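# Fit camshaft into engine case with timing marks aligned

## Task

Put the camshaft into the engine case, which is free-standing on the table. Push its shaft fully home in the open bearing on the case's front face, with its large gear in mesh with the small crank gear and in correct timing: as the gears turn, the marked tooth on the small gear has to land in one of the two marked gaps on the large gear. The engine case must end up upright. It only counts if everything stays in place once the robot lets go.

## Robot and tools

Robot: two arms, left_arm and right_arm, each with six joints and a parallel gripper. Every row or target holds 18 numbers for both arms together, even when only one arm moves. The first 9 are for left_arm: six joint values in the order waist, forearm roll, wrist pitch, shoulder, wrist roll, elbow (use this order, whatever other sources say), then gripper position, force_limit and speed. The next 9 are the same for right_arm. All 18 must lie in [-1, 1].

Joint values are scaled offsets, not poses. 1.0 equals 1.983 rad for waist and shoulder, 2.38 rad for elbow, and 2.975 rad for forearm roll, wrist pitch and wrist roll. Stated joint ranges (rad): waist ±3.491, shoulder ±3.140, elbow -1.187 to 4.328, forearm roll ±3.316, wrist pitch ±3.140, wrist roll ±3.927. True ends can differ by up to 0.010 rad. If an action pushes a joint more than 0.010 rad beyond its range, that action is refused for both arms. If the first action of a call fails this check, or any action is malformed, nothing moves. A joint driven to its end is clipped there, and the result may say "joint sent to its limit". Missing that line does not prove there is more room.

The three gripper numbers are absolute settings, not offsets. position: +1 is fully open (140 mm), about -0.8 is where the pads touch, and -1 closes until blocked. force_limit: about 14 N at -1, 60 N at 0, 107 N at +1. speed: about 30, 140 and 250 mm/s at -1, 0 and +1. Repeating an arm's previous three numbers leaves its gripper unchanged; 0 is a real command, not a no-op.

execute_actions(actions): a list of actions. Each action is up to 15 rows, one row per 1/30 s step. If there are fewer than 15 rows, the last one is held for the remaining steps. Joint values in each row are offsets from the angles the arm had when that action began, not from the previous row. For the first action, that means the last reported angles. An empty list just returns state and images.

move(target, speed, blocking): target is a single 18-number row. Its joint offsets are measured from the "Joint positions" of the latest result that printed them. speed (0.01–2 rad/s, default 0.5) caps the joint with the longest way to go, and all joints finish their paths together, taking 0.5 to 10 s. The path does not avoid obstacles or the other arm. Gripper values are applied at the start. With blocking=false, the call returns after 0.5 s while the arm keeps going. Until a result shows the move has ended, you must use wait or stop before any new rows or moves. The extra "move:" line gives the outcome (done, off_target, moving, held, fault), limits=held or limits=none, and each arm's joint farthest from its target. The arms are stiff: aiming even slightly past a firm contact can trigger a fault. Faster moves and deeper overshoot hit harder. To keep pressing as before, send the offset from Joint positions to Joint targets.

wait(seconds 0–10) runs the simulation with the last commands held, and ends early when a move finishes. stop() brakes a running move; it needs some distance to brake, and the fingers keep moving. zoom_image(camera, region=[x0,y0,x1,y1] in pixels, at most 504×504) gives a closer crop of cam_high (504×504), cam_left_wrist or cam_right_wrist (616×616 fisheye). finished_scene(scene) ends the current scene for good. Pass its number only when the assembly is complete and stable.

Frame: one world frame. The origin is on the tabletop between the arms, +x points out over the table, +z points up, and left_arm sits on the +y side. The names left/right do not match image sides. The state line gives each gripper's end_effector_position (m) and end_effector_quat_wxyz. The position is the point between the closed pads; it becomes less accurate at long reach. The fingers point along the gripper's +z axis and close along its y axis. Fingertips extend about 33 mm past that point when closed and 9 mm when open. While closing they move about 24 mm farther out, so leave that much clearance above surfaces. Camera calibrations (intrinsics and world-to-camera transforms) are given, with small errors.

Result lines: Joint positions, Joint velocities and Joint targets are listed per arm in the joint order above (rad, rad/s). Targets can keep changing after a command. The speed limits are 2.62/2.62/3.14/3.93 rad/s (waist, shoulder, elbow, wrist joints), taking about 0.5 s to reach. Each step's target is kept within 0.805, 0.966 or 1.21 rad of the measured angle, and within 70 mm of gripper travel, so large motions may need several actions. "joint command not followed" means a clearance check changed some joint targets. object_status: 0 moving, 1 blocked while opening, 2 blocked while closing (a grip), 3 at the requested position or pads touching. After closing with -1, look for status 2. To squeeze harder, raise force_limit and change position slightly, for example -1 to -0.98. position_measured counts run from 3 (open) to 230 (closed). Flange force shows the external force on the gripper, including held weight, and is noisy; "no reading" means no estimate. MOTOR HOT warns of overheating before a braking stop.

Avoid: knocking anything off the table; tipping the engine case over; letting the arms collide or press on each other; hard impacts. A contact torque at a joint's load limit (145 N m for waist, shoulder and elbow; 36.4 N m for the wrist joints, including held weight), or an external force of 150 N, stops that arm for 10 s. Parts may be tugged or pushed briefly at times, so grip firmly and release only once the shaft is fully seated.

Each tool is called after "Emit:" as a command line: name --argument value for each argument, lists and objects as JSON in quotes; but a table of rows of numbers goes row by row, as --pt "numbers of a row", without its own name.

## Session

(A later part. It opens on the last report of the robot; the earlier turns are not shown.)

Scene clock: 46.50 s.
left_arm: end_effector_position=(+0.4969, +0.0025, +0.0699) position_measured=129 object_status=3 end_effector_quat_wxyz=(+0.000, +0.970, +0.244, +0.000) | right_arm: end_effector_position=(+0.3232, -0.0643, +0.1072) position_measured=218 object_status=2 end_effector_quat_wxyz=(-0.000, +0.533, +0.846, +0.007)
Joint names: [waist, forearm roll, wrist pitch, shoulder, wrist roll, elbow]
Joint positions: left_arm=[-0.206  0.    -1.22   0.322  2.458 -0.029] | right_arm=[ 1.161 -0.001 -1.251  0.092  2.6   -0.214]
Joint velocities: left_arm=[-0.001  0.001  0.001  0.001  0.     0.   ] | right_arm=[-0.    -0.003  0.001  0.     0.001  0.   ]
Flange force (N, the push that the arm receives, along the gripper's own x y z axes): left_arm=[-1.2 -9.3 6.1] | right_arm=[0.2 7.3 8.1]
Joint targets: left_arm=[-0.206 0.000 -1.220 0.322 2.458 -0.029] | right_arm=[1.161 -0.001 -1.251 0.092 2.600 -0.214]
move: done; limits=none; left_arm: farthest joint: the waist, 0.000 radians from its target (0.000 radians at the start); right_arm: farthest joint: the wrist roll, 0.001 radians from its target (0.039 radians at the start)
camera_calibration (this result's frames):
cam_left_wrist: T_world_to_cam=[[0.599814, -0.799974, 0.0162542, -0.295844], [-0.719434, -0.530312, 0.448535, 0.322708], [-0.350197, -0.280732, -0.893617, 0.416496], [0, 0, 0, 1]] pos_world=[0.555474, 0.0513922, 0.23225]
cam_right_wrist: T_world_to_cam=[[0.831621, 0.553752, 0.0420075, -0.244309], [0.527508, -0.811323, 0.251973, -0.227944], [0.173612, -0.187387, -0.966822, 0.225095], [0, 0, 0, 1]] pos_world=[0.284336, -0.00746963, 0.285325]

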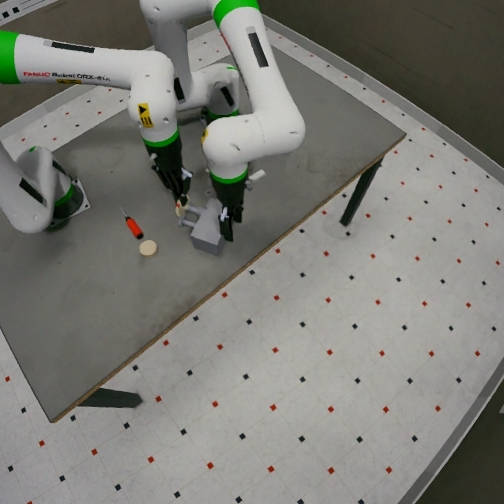

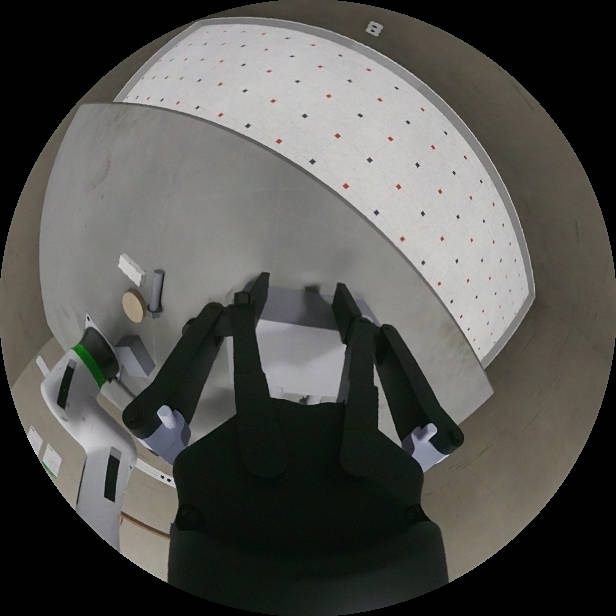

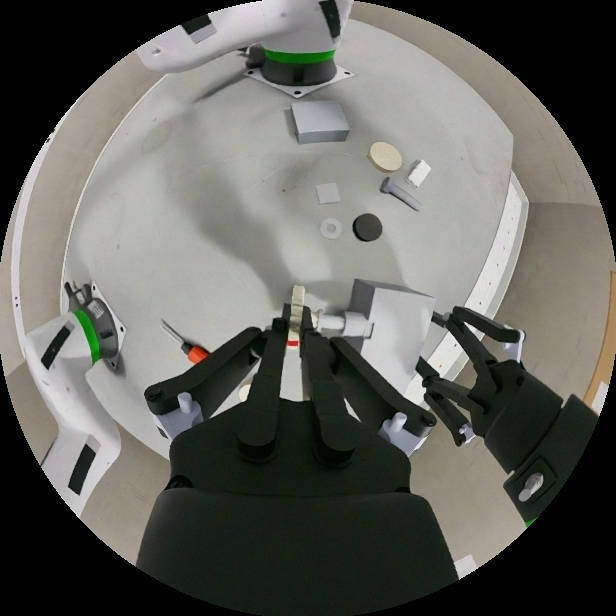

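Emit:
move --target '[0,0,0,0,0,0,0,0,0,0,0,0.0235,-0.0263,0,-0.0274,-1,0.3,-0.8]' --speed 0.03

Emit:
zoom_image --camera "cam_right_wrist" --region '[280,270,400,360]'

Emit:
zoom_image --camera "cam_high" --region '[165,190,225,235]'

Scene clock: 49.47 s.
left_arm: end_effector_position=(+0.4969, +0.0025, +0.0699) position_measured=129 object_status=3 end_effector_quat_wxyz=(+0.000, +0.970, +0.244, +0.000) | right_arm: end_effector_position=(+0.3217, -0.0667, +0.1041) position_measured=218 object_status=2 end_effector_quat_wxyz=(+0.000, +0.533, +0.846, +0.035)
Joint names: [waist, forearm roll, wrist pitch, shoulder, wrist roll, elbow]
Joint positions: left_arm=[-0.206  0.    -1.22   0.322  2.458 -0.029] | right_arm=[ 1.161 -0.001 -1.181  0.04   2.6   -0.279]
Joint velocities: left_arm=[-0.    -0.     0.001 -0.     0.    -0.001] | right_arm=[-0. -0.  0. -0. -0. -0.]
Flange force (N, the push that the arm receives, along the gripper's own x y z axes): left_arm=[0.4 -6.1 3.9] | right_arm=[7.3 -5.1 -6.3]
Joint targets: left_arm=[-0.206 0.000 -1.220 0.322 2.458 -0.029] | right_arm=[1.161 -0.001 -1.181 0.040 2.600 -0.279]
move: done; limits=none; left_arm: farthest joint: the waist, 0.000 radians from its target (0.000 radians at the start); right_arm: farthest joint: the waist, 0.000 radians from its target (0.000 radians at the start)
camera_calibration (this result's frames):
cam_left_wrist: T_world_to_cam=[[0.599814, -0.799974, 0.0162547, -0.295844], [-0.719434, -0.530312, 0.448535, 0.322709], [-0.350196, -0.280732, -0.893618, 0.416496], [0, 0, 0, 1]] pos_world=[0.555474, 0.0513922, 0.23225]
cam_right_wrist: T_world_to_cam=[[0.82951, 0.550486, 0.0942203, -0.246569], [0.519942, -0.822776, 0.229565, -0.224254], [0.203895, -0.141438, -0.968722, 0.215478], [0, 0, 0, 1]] pos_world=[0.277196, -0.0183005, 0.283451]

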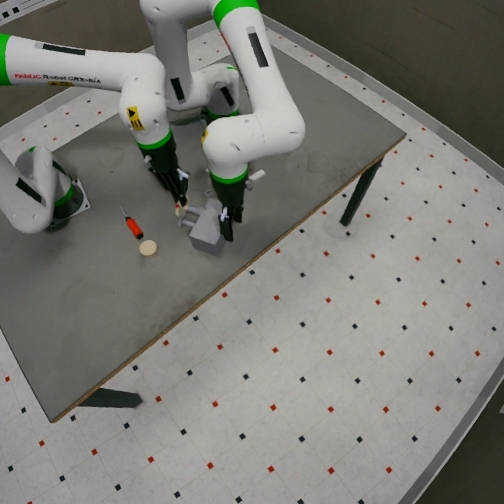

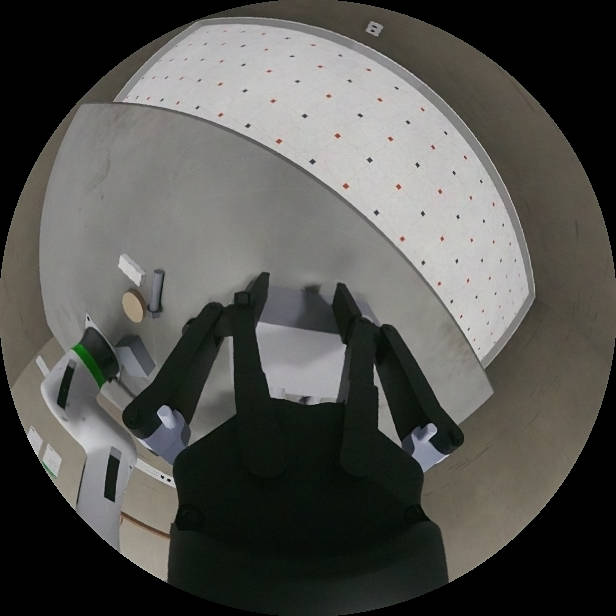

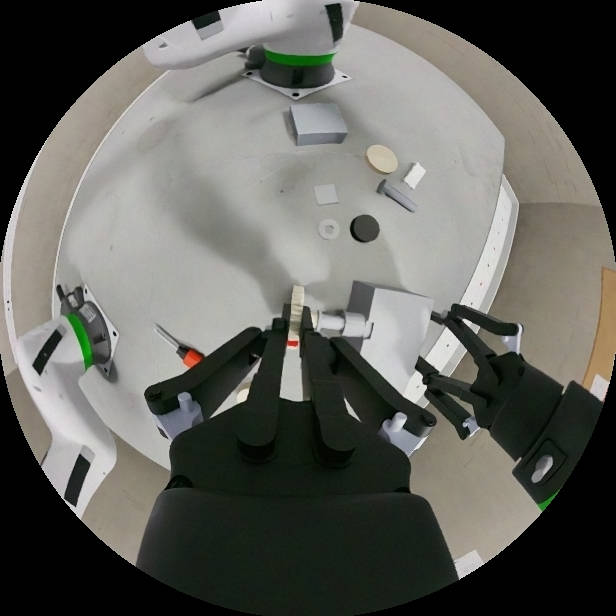

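Region (280, 270, 400, 360) of cam_right_wrist's 616x616 image, scaled by 4.200, with more detail than that image has; it fills the top 378 rows of this view, and the rest is white.

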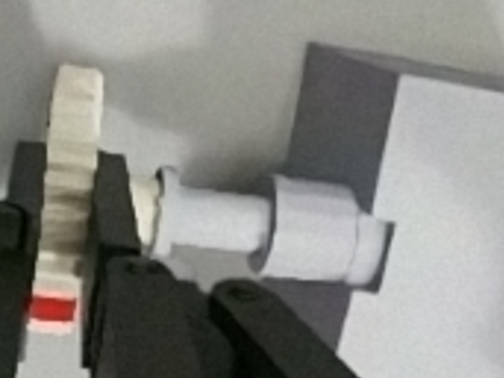

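Region (165, 190, 225, 235) of cam_high's 504x504 image, scaled by 8.400, with more detail than that image has; it fills the top 378 rows of this view, and the rest is white.

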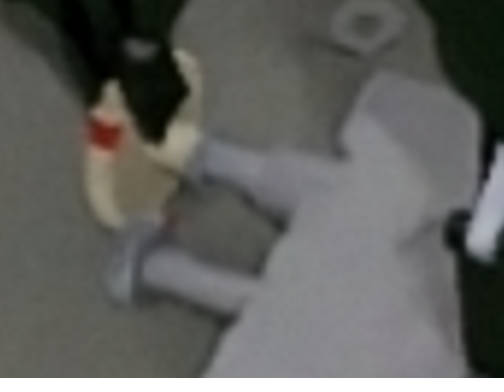

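Emit:
move --target '[0,0,0,0,0,0,0,0,0,0,0,-0.0233,0.0264,0,0.0271,-1,0.3,-0.8]' --speed 0.04

Emit:
move --target '[0,0,0,0,0,0,0,0,0,0,0,0,0,0,0,-0.6,0.3,-0.8]'

Emit:
move --target '[0,0,0,0,0,0,0,0,0,0,0,-0.034,-0.0155,0,0.0272,-0.6,0.3,-0.8]' --speed 0.1

Emit:
move --target '[0,0,0,0,0,0,0,0,0,0.09,0,0,-0.17,-0.6,-0.135,-0.8,0.3,0]' --speed 1

Emit:
zoom_image --camera "cam_right_wrist" --region '[220,100,420,260]'

Scene clock: 51.73 s.
left_arm: end_effector_position=(+0.4969, +0.0025, +0.0699) position_measured=129 object_status=3 end_effector_quat_wxyz=(+0.000, +0.970, +0.244, +0.000) | right_arm: end_effector_position=(+0.3231, -0.0645, +0.1068) position_measured=218 object_status=2 end_effector_quat_wxyz=(-0.000, +0.533, +0.846, +0.007)
Joint names: [waist, forearm roll, wrist pitch, shoulder, wrist roll, elbow]
Joint positions: left_arm=[-0.206  0.    -1.22   0.322  2.458 -0.029] | right_arm=[ 1.161 -0.001 -1.25   0.092  2.6   -0.215]
Joint velocities: left_arm=[-0.001  0.    -0.     0.    -0.    -0.002] | right_arm=[ 0.     0.001  0.001  0.    -0.     0.   ]
Flange force (N, the push that the arm receives, along the gripper's own x y z axes): left_arm=[2.3 -2.4 5.7] | right_arm=[0.0 8.9 -4.7]
Joint targets: left_arm=[-0.206 0.000 -1.220 0.322 2.458 -0.029] | right_arm=[1.161 -0.001 -1.250 0.092 2.600 -0.215]
move: done; limits=none; left_arm: farthest joint: the waist, 0.000 radians from its target (0.000 radians at the start); right_arm: farthest joint: the waist, 0.000 radians from its target (0.000 radians at the start)
camera_calibration (this result's frames):
cam_left_wrist: T_world_to_cam=[[0.599814, -0.799974, 0.0162545, -0.295844], [-0.719434, -0.530312, 0.448535, 0.322709], [-0.350196, -0.280732, -0.893617, 0.416496], [0, 0, 0, 1]] pos_world=[0.555474, 0.0513921, 0.23225]
cam_right_wrist: T_world_to_cam=[[0.831628, 0.553771, 0.0416172, -0.244077], [0.527572, -0.811233, 0.252128, -0.227942], [0.173383, -0.187721, -0.966798, 0.224761], [0, 0, 0, 1]] pos_world=[0.284267, -0.00755925, 0.284927]

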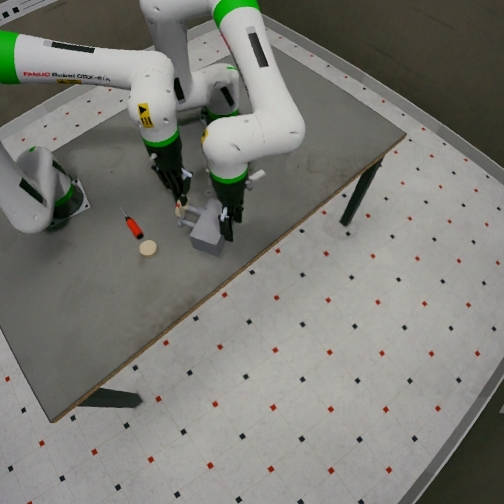

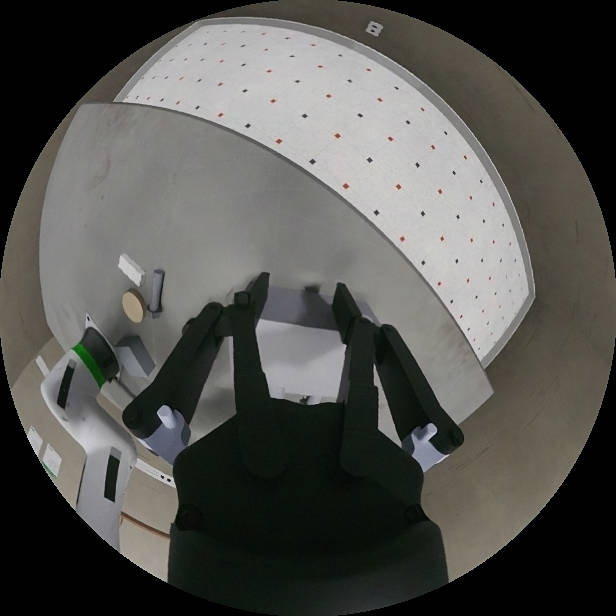

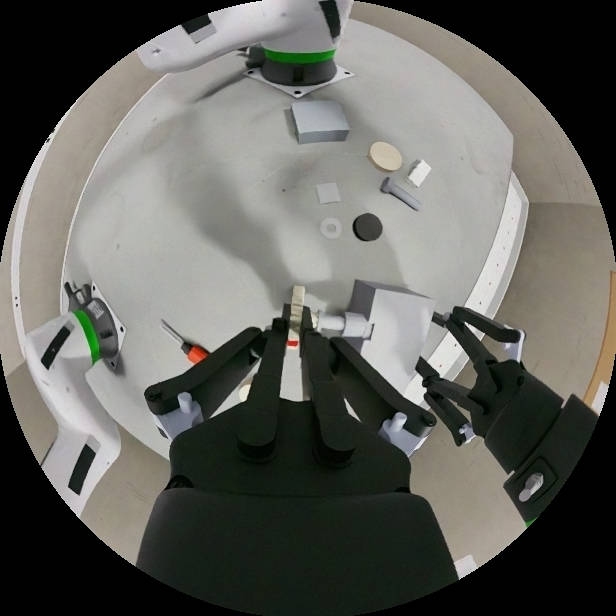

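Scene clock: 52.23 s.
left_arm: end_effector_position=(+0.4969, +0.0025, +0.0699) position_measured=129 object_status=3 end_effector_quat_wxyz=(+0.000, +0.970, +0.244, +0.000) | right_arm: end_effector_position=(+0.3231, -0.0646, +0.1068) position_measured=205 object_status=3 end_effector_quat_wxyz=(-0.000, +0.533, +0.846, +0.007)
Joint names: [waist, forearm roll, wrist pitch, shoulder, wrist roll, elbow]
Joint positions: left_arm=[-0.206  0.    -1.22   0.322  2.458 -0.029] | right_arm=[ 1.161 -0.001 -1.25   0.092  2.6   -0.215]
Joint velocities: left_arm=[-0.    -0.    -0.001 -0.002 -0.     0.   ] | right_arm=[ 0.    -0.    -0.001  0.     0.001 -0.   ]
Flange force (N, the push that the arm receives, along the gripper's own x y z axes): left_arm=[0.7 -5.8 4.7] | right_arm=[-0.7 2.4 -1.9]
Joint targets: left_arm=[-0.206 0.000 -1.220 0.322 2.458 -0.029] | right_arm=[1.161 -0.001 -1.250 0.092 2.600 -0.215]
move: done; limits=none; left_arm: farthest joint: the waist, 0.000 radians from its target (0.000 radians at the start); right_arm: farthest joint: the waist, 0.000 radians from its target (0.000 radians at the start)
camera_calibration (this result's frames):
cam_left_wrist: T_world_to_cam=[[0.599814, -0.799974, 0.0162547, -0.295844], [-0.719434, -0.530312, 0.448535, 0.322709], [-0.350196, -0.280732, -0.893618, 0.416496], [0, 0, 0, 1]] pos_world=[0.555474, 0.0513921, 0.23225]
cam_right_wrist: T_world_to_cam=[[0.831635, 0.553779, 0.0413731, -0.243978], [0.527609, -0.811178, 0.252228, -0.227985], [0.17324, -0.187933, -0.966783, 0.224764], [0, 0, 0, 1]] pos_world=[0.284249, -0.00758565, 0.284896]

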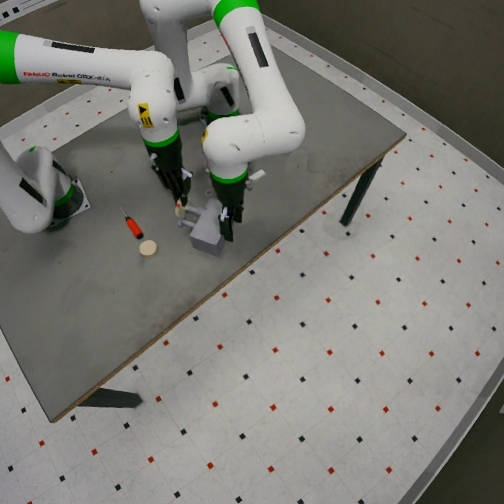

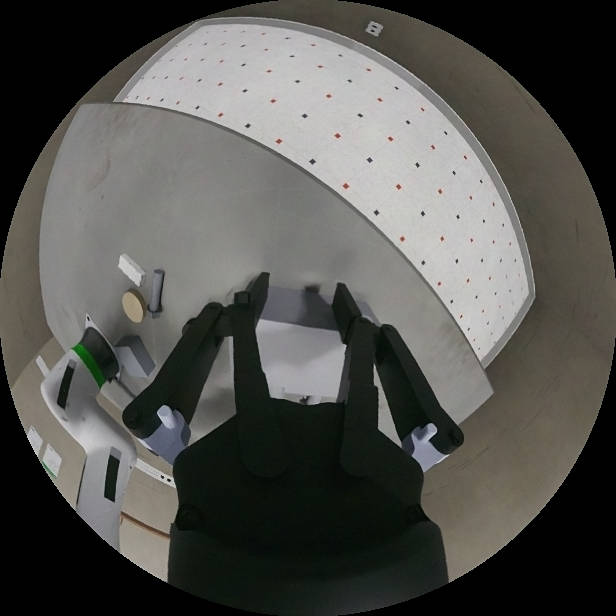

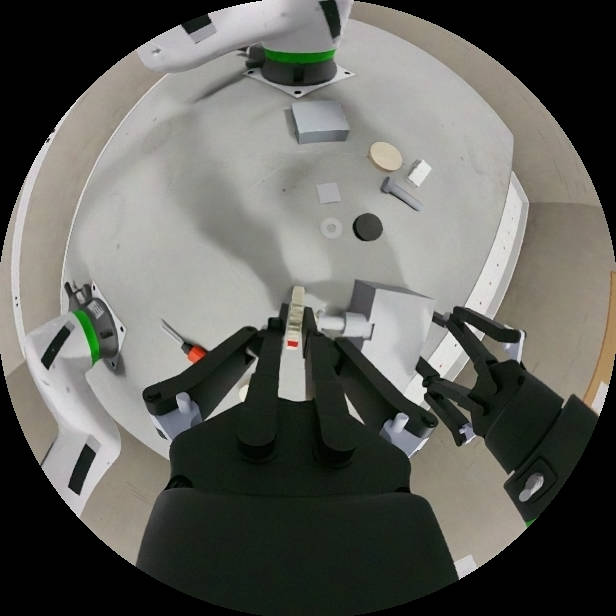

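Scene clock: 53.50 s.
left_arm: end_effector_position=(+0.4969, +0.0025, +0.0699) position_measured=129 object_status=3 end_effector_quat_wxyz=(+0.000, +0.970, +0.244, +0.000) | right_arm: end_effector_position=(+0.3209, -0.0680, +0.1474) position_measured=205 object_status=3 end_effector_quat_wxyz=(-0.000, +0.533, +0.846, +0.004)
Joint names: [waist, forearm roll, wrist pitch, shoulder, wrist roll, elbow]
Joint positions: left_arm=[-0.206  0.    -1.22   0.322  2.458 -0.029] | right_arm=[ 1.161 -0.001 -1.352  0.062  2.6   -0.15 ]
Joint velocities: left_arm=[-0.002 -0.    -0.     0.    -0.     0.   ] | right_arm=[-0.001 -0.001 -0.001  0.    -0.001  0.   ]
Flange force (N, the push that the arm receives, along the gripper's own x y z axes): left_arm=[-3.8 -14.2 7.2] | right_arm=[-1.0 3.1 -2.2]
Joint targets: left_arm=[-0.206 0.000 -1.220 0.322 2.458 -0.029] | right_arm=[1.161 -0.001 -1.352 0.062 2.600 -0.150]
move: done; limits=none; left_arm: farthest joint: the waist, 0.000 radians from its target (0.000 radians at the start); right_arm: farthest joint: the waist, 0.000 radians from its target (0.000 radians at the start)
camera_calibration (this result's frames):
cam_left_wrist: T_world_to_cam=[[0.599814, -0.799974, 0.0162546, -0.295844], [-0.719434, -0.530312, 0.448535, 0.322709], [-0.350196, -0.280732, -0.893617, 0.416496], [0, 0, 0, 1]] pos_world=[0.555474, 0.0513922, 0.23225]
cam_right_wrist: T_world_to_cam=[[0.831715, 0.554026, 0.0361363, -0.241156], [0.528459, -0.809929, 0.254452, -0.240324], [0.170241, -0.192535, -0.96641, 0.264362], [0, 0, 0, 1]] pos_world=[0.282569, -0.0101394, 0.325347]

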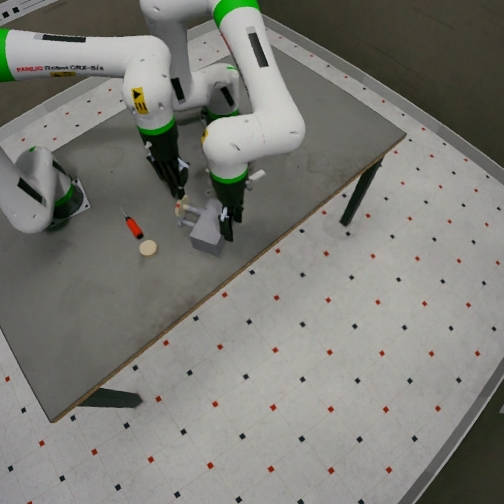

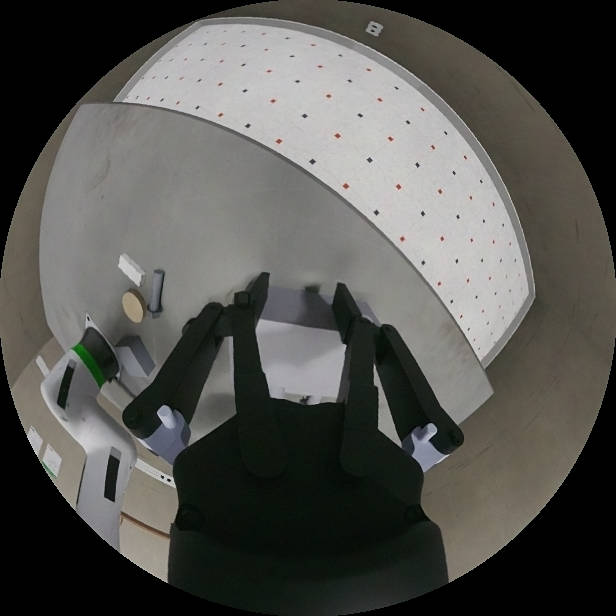

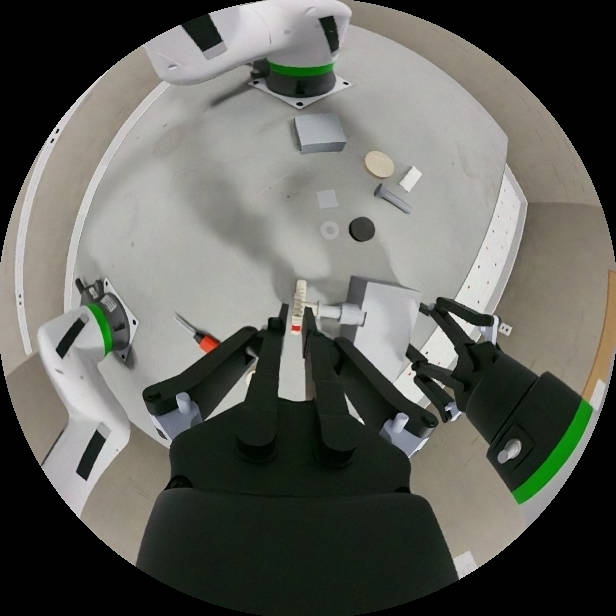

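Scene clock: 55.80 s.
left_arm: end_effector_position=(+0.4969, +0.0025, +0.0699) position_measured=129 object_status=3 end_effector_quat_wxyz=(+0.000, +0.970, +0.244, +0.000) | right_arm: end_effector_position=(+0.2104, -0.1290, +0.1395) position_measured=229 object_status=3 end_effector_quat_wxyz=(-0.010, +0.979, +0.204, +0.006)
Joint names: [waist, forearm roll, wrist pitch, shoulder, wrist roll, elbow]
Joint positions: left_arm=[-0.206  0.    -1.22   0.322  2.458 -0.029] | right_arm=[ 1.34  -0.001 -1.352 -0.276  0.815 -0.471]
Joint velocities: left_arm=[-0.001  0.    -0.001 -0.    -0.     0.001] | right_arm=[ 0.    -0.004  0.    -0.    -0.    -0.   ]
Flange force (N, the push that the arm receives, along the gripper's own x y z axes): left_arm=[2.8 -1.9 4.0] | right_arm=[4.7 -0.7 -2.8]
Joint targets: left_arm=[-0.206 0.000 -1.220 0.322 2.458 -0.029] | right_arm=[1.340 -0.001 -1.352 -0.276 0.815 -0.471]
move: done; limits=none; left_arm: farthest joint: the waist, 0.000 radians from its target (0.000 radians at the start); right_arm: farthest joint: the waist, 0.000 radians from its target (0.178 radians at the start)
camera_calibration (this result's frames):
cam_left_wrist: T_world_to_cam=[[0.599814, -0.799974, 0.0162548, -0.295844], [-0.719434, -0.530312, 0.448535, 0.322709], [-0.350196, -0.280732, -0.893618, 0.416495], [0, 0, 0, 1]] pos_world=[0.555474, 0.0513921, 0.23225]
cam_right_wrist: T_world_to_cam=[[0.524044, -0.851556, 0.0151818, -0.228887], [-0.82872, -0.505717, 0.239735, 0.0974428], [-0.19647, -0.138213, -0.97072, 0.348518], [0, 0, 0, 1]] pos_world=[0.269173, -0.0974617, 0.318428]

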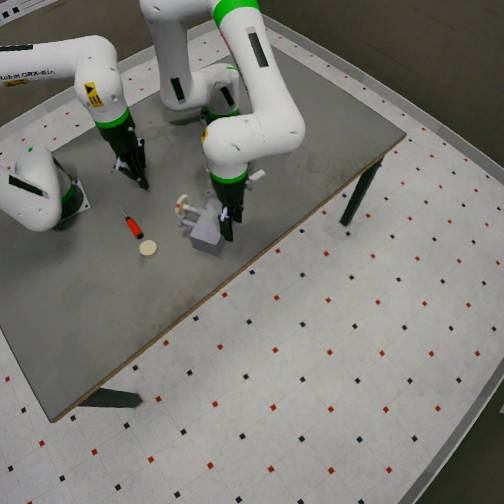

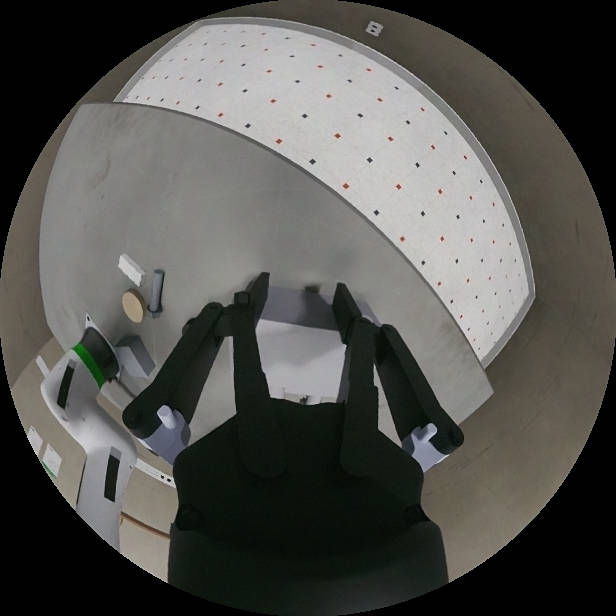

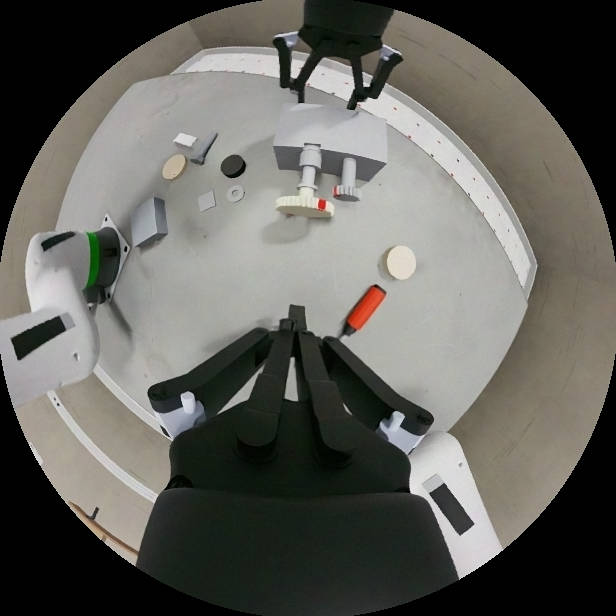

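Region (220, 100, 420, 260) of cam_right_wrist's 616x616 image, scaled by 2.520, with more detail than that image has; it fills the top 403 rows of this view, and the rest is white.

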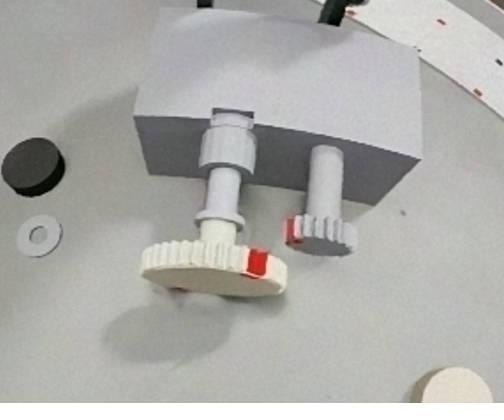

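Emit:
move --target '[0,0,0,0,0,0,0,0,0,-0.0662,0,0.0566,0.177,0.0545,0.0668,-0.8,0.3,0]' --speed 0.25

Emit:
zoom_image --camera "cam_right_wrist" --region '[220,170,420,340]'

Scene clock: 57.77 s.
left_arm: end_effector_position=(+0.4969, +0.0025, +0.0699) position_measured=129 object_status=3 end_effector_quat_wxyz=(+0.000, +0.970, +0.244, +0.000) | right_arm: end_effector_position=(+0.2962, -0.0683, +0.0747) position_measured=229 object_status=3 end_effector_quat_wxyz=(-0.000, +0.976, +0.219, -0.000)
Joint names: [waist, forearm roll, wrist pitch, shoulder, wrist roll, elbow]
Joint positions: left_arm=[-0.206  0.    -1.22   0.322  2.458 -0.029] | right_arm=[ 1.208 -0.001 -1.183  0.075  0.978 -0.312]
Joint velocities: left_arm=[-0.001  0.001 -0.     0.001 -0.    -0.   ] | right_arm=[ 0.001 -0.001  0.     0.    -0.    -0.   ]
Flange force (N, the push that the arm receives, along the gripper's own x y z axes): left_arm=[-1.4 -8.4 4.7] | right_arm=[4.4 0.3 -1.8]
Joint targets: left_arm=[-0.206 0.000 -1.220 0.322 2.458 -0.029] | right_arm=[1.208 -0.001 -1.183 0.075 0.978 -0.312]
move: done; limits=none; left_arm: farthest joint: the waist, 0.000 radians from its target (0.000 radians at the start); right_arm: farthest joint: the waist, 0.000 radians from its target (0.131 radians at the start)
camera_calibration (this result's frames):
cam_left_wrist: T_world_to_cam=[[0.599814, -0.799974, 0.0162547, -0.295844], [-0.719434, -0.530312, 0.448535, 0.322709], [-0.350196, -0.280732, -0.893618, 0.416496], [0, 0, 0, 1]] pos_world=[0.555474, 0.0513922, 0.23225]
cam_right_wrist: T_world_to_cam=[[0.550164, -0.83456, 0.0287961, -0.228745], [-0.810646, -0.525487, 0.258296, 0.206754], [-0.200432, -0.165448, -0.965637, 0.309848], [0, 0, 0, 1]] pos_world=[0.355555, -0.0309914, 0.252384]

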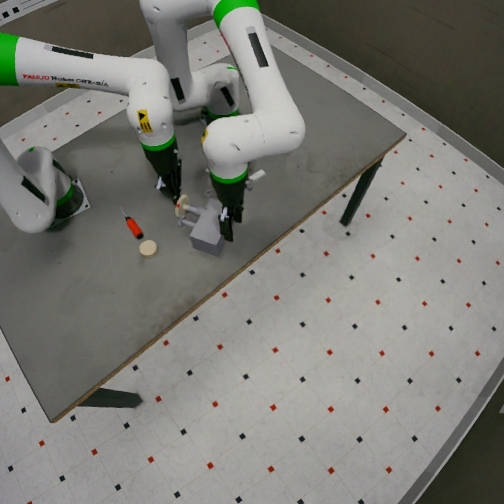

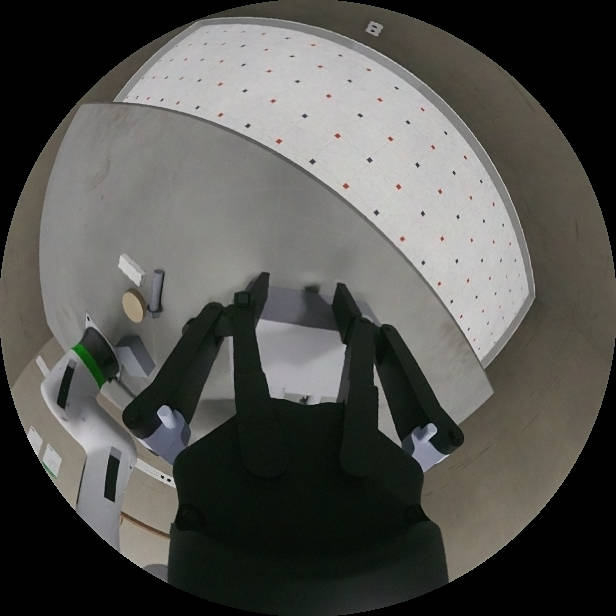

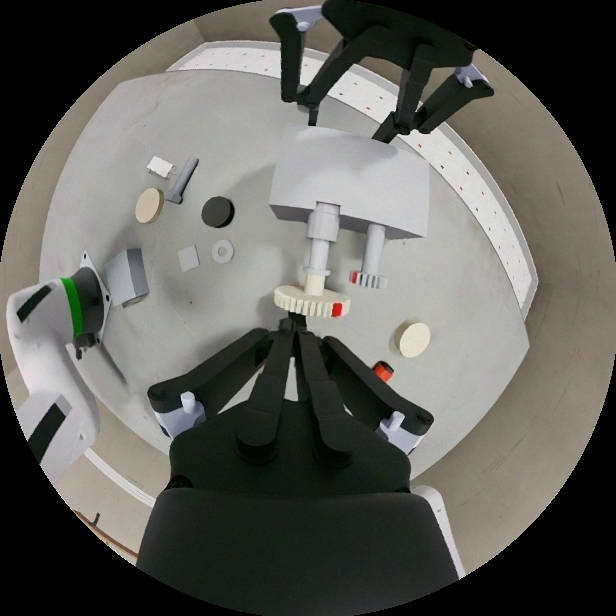

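Region (220, 170, 420, 340) of cam_right_wrist's 616x616 image, scaled by 2.520, with more detail than that image has; it fills the top 428 rows of this view, and the rest is white.

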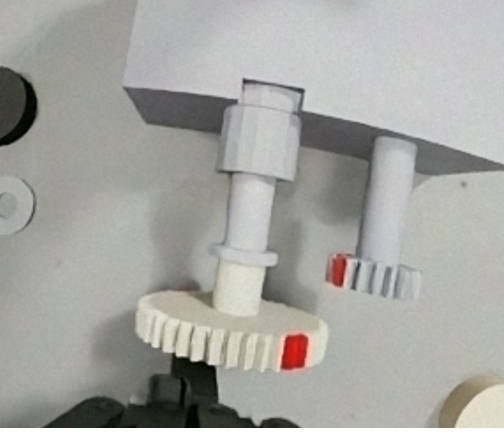

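Emit:
move --target '[0,0,0,0,0,0,0,0,0,-0.0071,0,-0.0008,0.01315,0.0047,0.0119,-0.8,0.3,0]' --speed 0.015

Emit:
move --target '[0,0,0,0,0,0,0,0,0,-0.0013,0,-0.0002,0.0024,0.0009,0.0022,-0.8,0.3,0]' --speed 0.01

Emit:
zoom_image --camera "cam_right_wrist" --region '[220,170,420,340]'

Scene clock: 60.23 s.
left_arm: end_effector_position=(+0.4969, +0.0025, +0.0700) position_measured=129 object_status=3 end_effector_quat_wxyz=(+0.000, +0.970, +0.244, +0.000) | right_arm: end_effector_position=(+0.3061, -0.0637, +0.0746) position_measured=229 object_status=3 end_effector_quat_wxyz=(+0.000, +0.976, +0.219, -0.000)
Joint names: [waist, forearm roll, wrist pitch, shoulder, wrist roll, elbow]
Joint positions: left_arm=[-0.206  0.    -1.22   0.322  2.458 -0.029] | right_arm=[ 1.194 -0.001 -1.186  0.102  0.992 -0.284]
Joint velocities: left_arm=[-0.     0.     0.    -0.001  0.    -0.002] | right_arm=[ 0.001 -0.     0.     0.    -0.001 -0.   ]
Flange force (N, the push that the arm receives, along the gripper's own x y z axes): left_arm=[29.9 -5.4 4.1] | right_arm=[-43.5 -3.3 -31.7]
Joint targets: left_arm=[-0.206 0.000 -1.220 0.322 2.458 -0.029] | right_arm=[1.194 -0.001 -1.186 0.102 0.992 -0.284]
move: done; limits=none; left_arm: farthest joint: the waist, 0.000 radians from its target (0.000 radians at the start); right_arm: farthest joint: the wrist pitch, 0.001 radians from its target (0.002 radians at the start)
camera_calibration (this result's frames):
cam_left_wrist: T_world_to_cam=[[0.599811, -0.799973, 0.0164522, -0.295936], [-0.719529, -0.530273, 0.448429, 0.322793], [-0.350007, -0.280811, -0.893667, 0.41645], [0, 0, 0, 1]] pos_world=[0.555525, 0.0513711, 0.232286]
cam_right_wrist: T_world_to_cam=[[0.550083, -0.834607, 0.0289879, -0.230364], [-0.81061, -0.525278, 0.258833, 0.217095], [-0.200797, -0.165878, -0.965487, 0.312587], [0, 0, 0, 1]] pos_world=[0.365466, -0.0263771, 0.252285]

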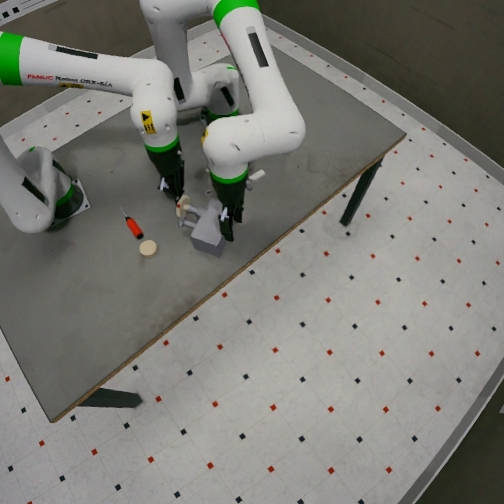

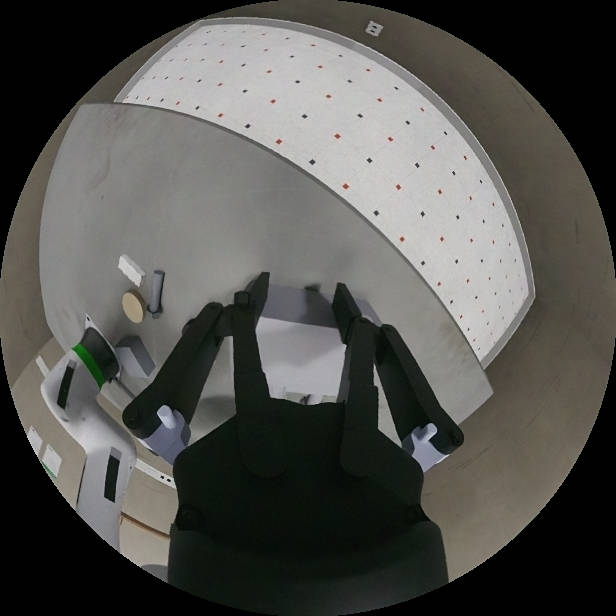

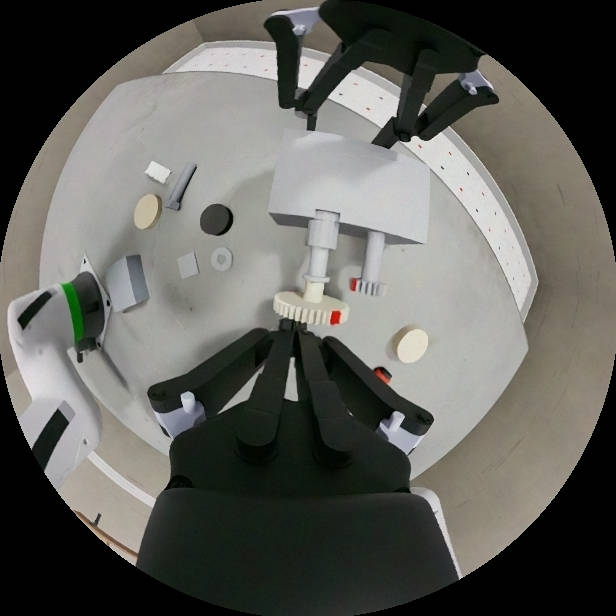

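Scene clock: 60.97 s.
left_arm: end_effector_position=(+0.4970, +0.0025, +0.0700) position_measured=129 object_status=3 end_effector_quat_wxyz=(+0.000, +0.970, +0.244, +0.000) | right_arm: end_effector_position=(+0.3078, -0.0630, +0.0746) position_measured=229 object_status=3 end_effector_quat_wxyz=(+0.000, +0.976, +0.219, -0.001)
Joint names: [waist, forearm roll, wrist pitch, shoulder, wrist roll, elbow]
Joint positions: left_arm=[-0.206  0.    -1.22   0.322  2.458 -0.029] | right_arm=[ 1.192 -0.001 -1.187  0.106  0.994 -0.279]
Joint velocities: left_arm=[-0.002  0.001 -0.001  0.    -0.001 -0.001] | right_arm=[ 0.    -0.001 -0.001  0.    -0.001  0.   ]
Flange force (N, the push that the arm receives, along the gripper's own x y z axes): left_arm=[62.8 -3.8 -1.9] | right_arm=[-77.5 -0.5 -51.6]
Joint targets: left_arm=[-0.206 0.000 -1.220 0.322 2.458 -0.029] | right_arm=[1.192 -0.001 -1.187 0.106 0.994 -0.279]
move: done; limits=none; left_arm: farthest joint: the waist, 0.000 radians from its target (0.000 radians at the start); right_arm: farthest joint: the waist, 0.000 radians from its target (0.003 radians at the start)
camera_calibration (this result's frames):
cam_left_wrist: T_world_to_cam=[[0.599768, -0.800002, 0.0165601, -0.295965], [-0.719661, -0.530257, 0.448235, 0.322938], [-0.349808, -0.280755, -0.893762, 0.416404], [0, 0, 0, 1]] pos_world=[0.555578, 0.0513748, 0.232315]
cam_right_wrist: T_world_to_cam=[[0.550149, -0.83456, 0.0290856, -0.23074], [-0.810492, -0.525247, 0.259266, 0.218813], [-0.201096, -0.166208, -0.965368, 0.313087], [0, 0, 0, 1]] pos_world=[0.367248, -0.0255977, 0.252224]

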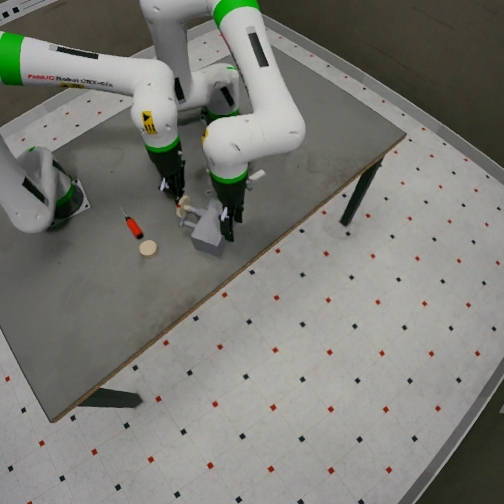

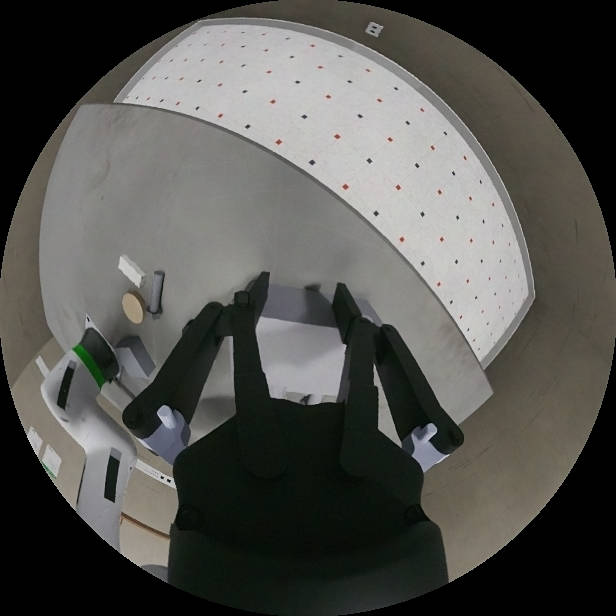

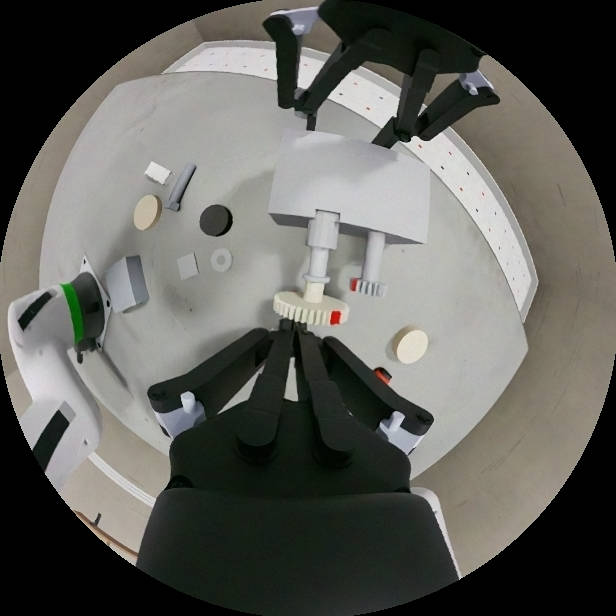

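Region (220, 170, 420, 340) of cam_right_wrist's 616x616 image, scaled by 2.520, with more detail than that image has; it fills the top 428 rows of this view, and the rest is white.

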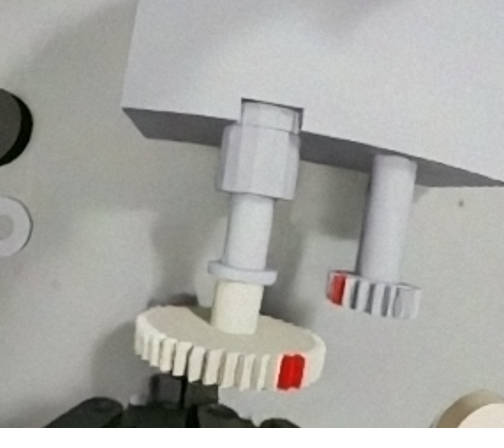

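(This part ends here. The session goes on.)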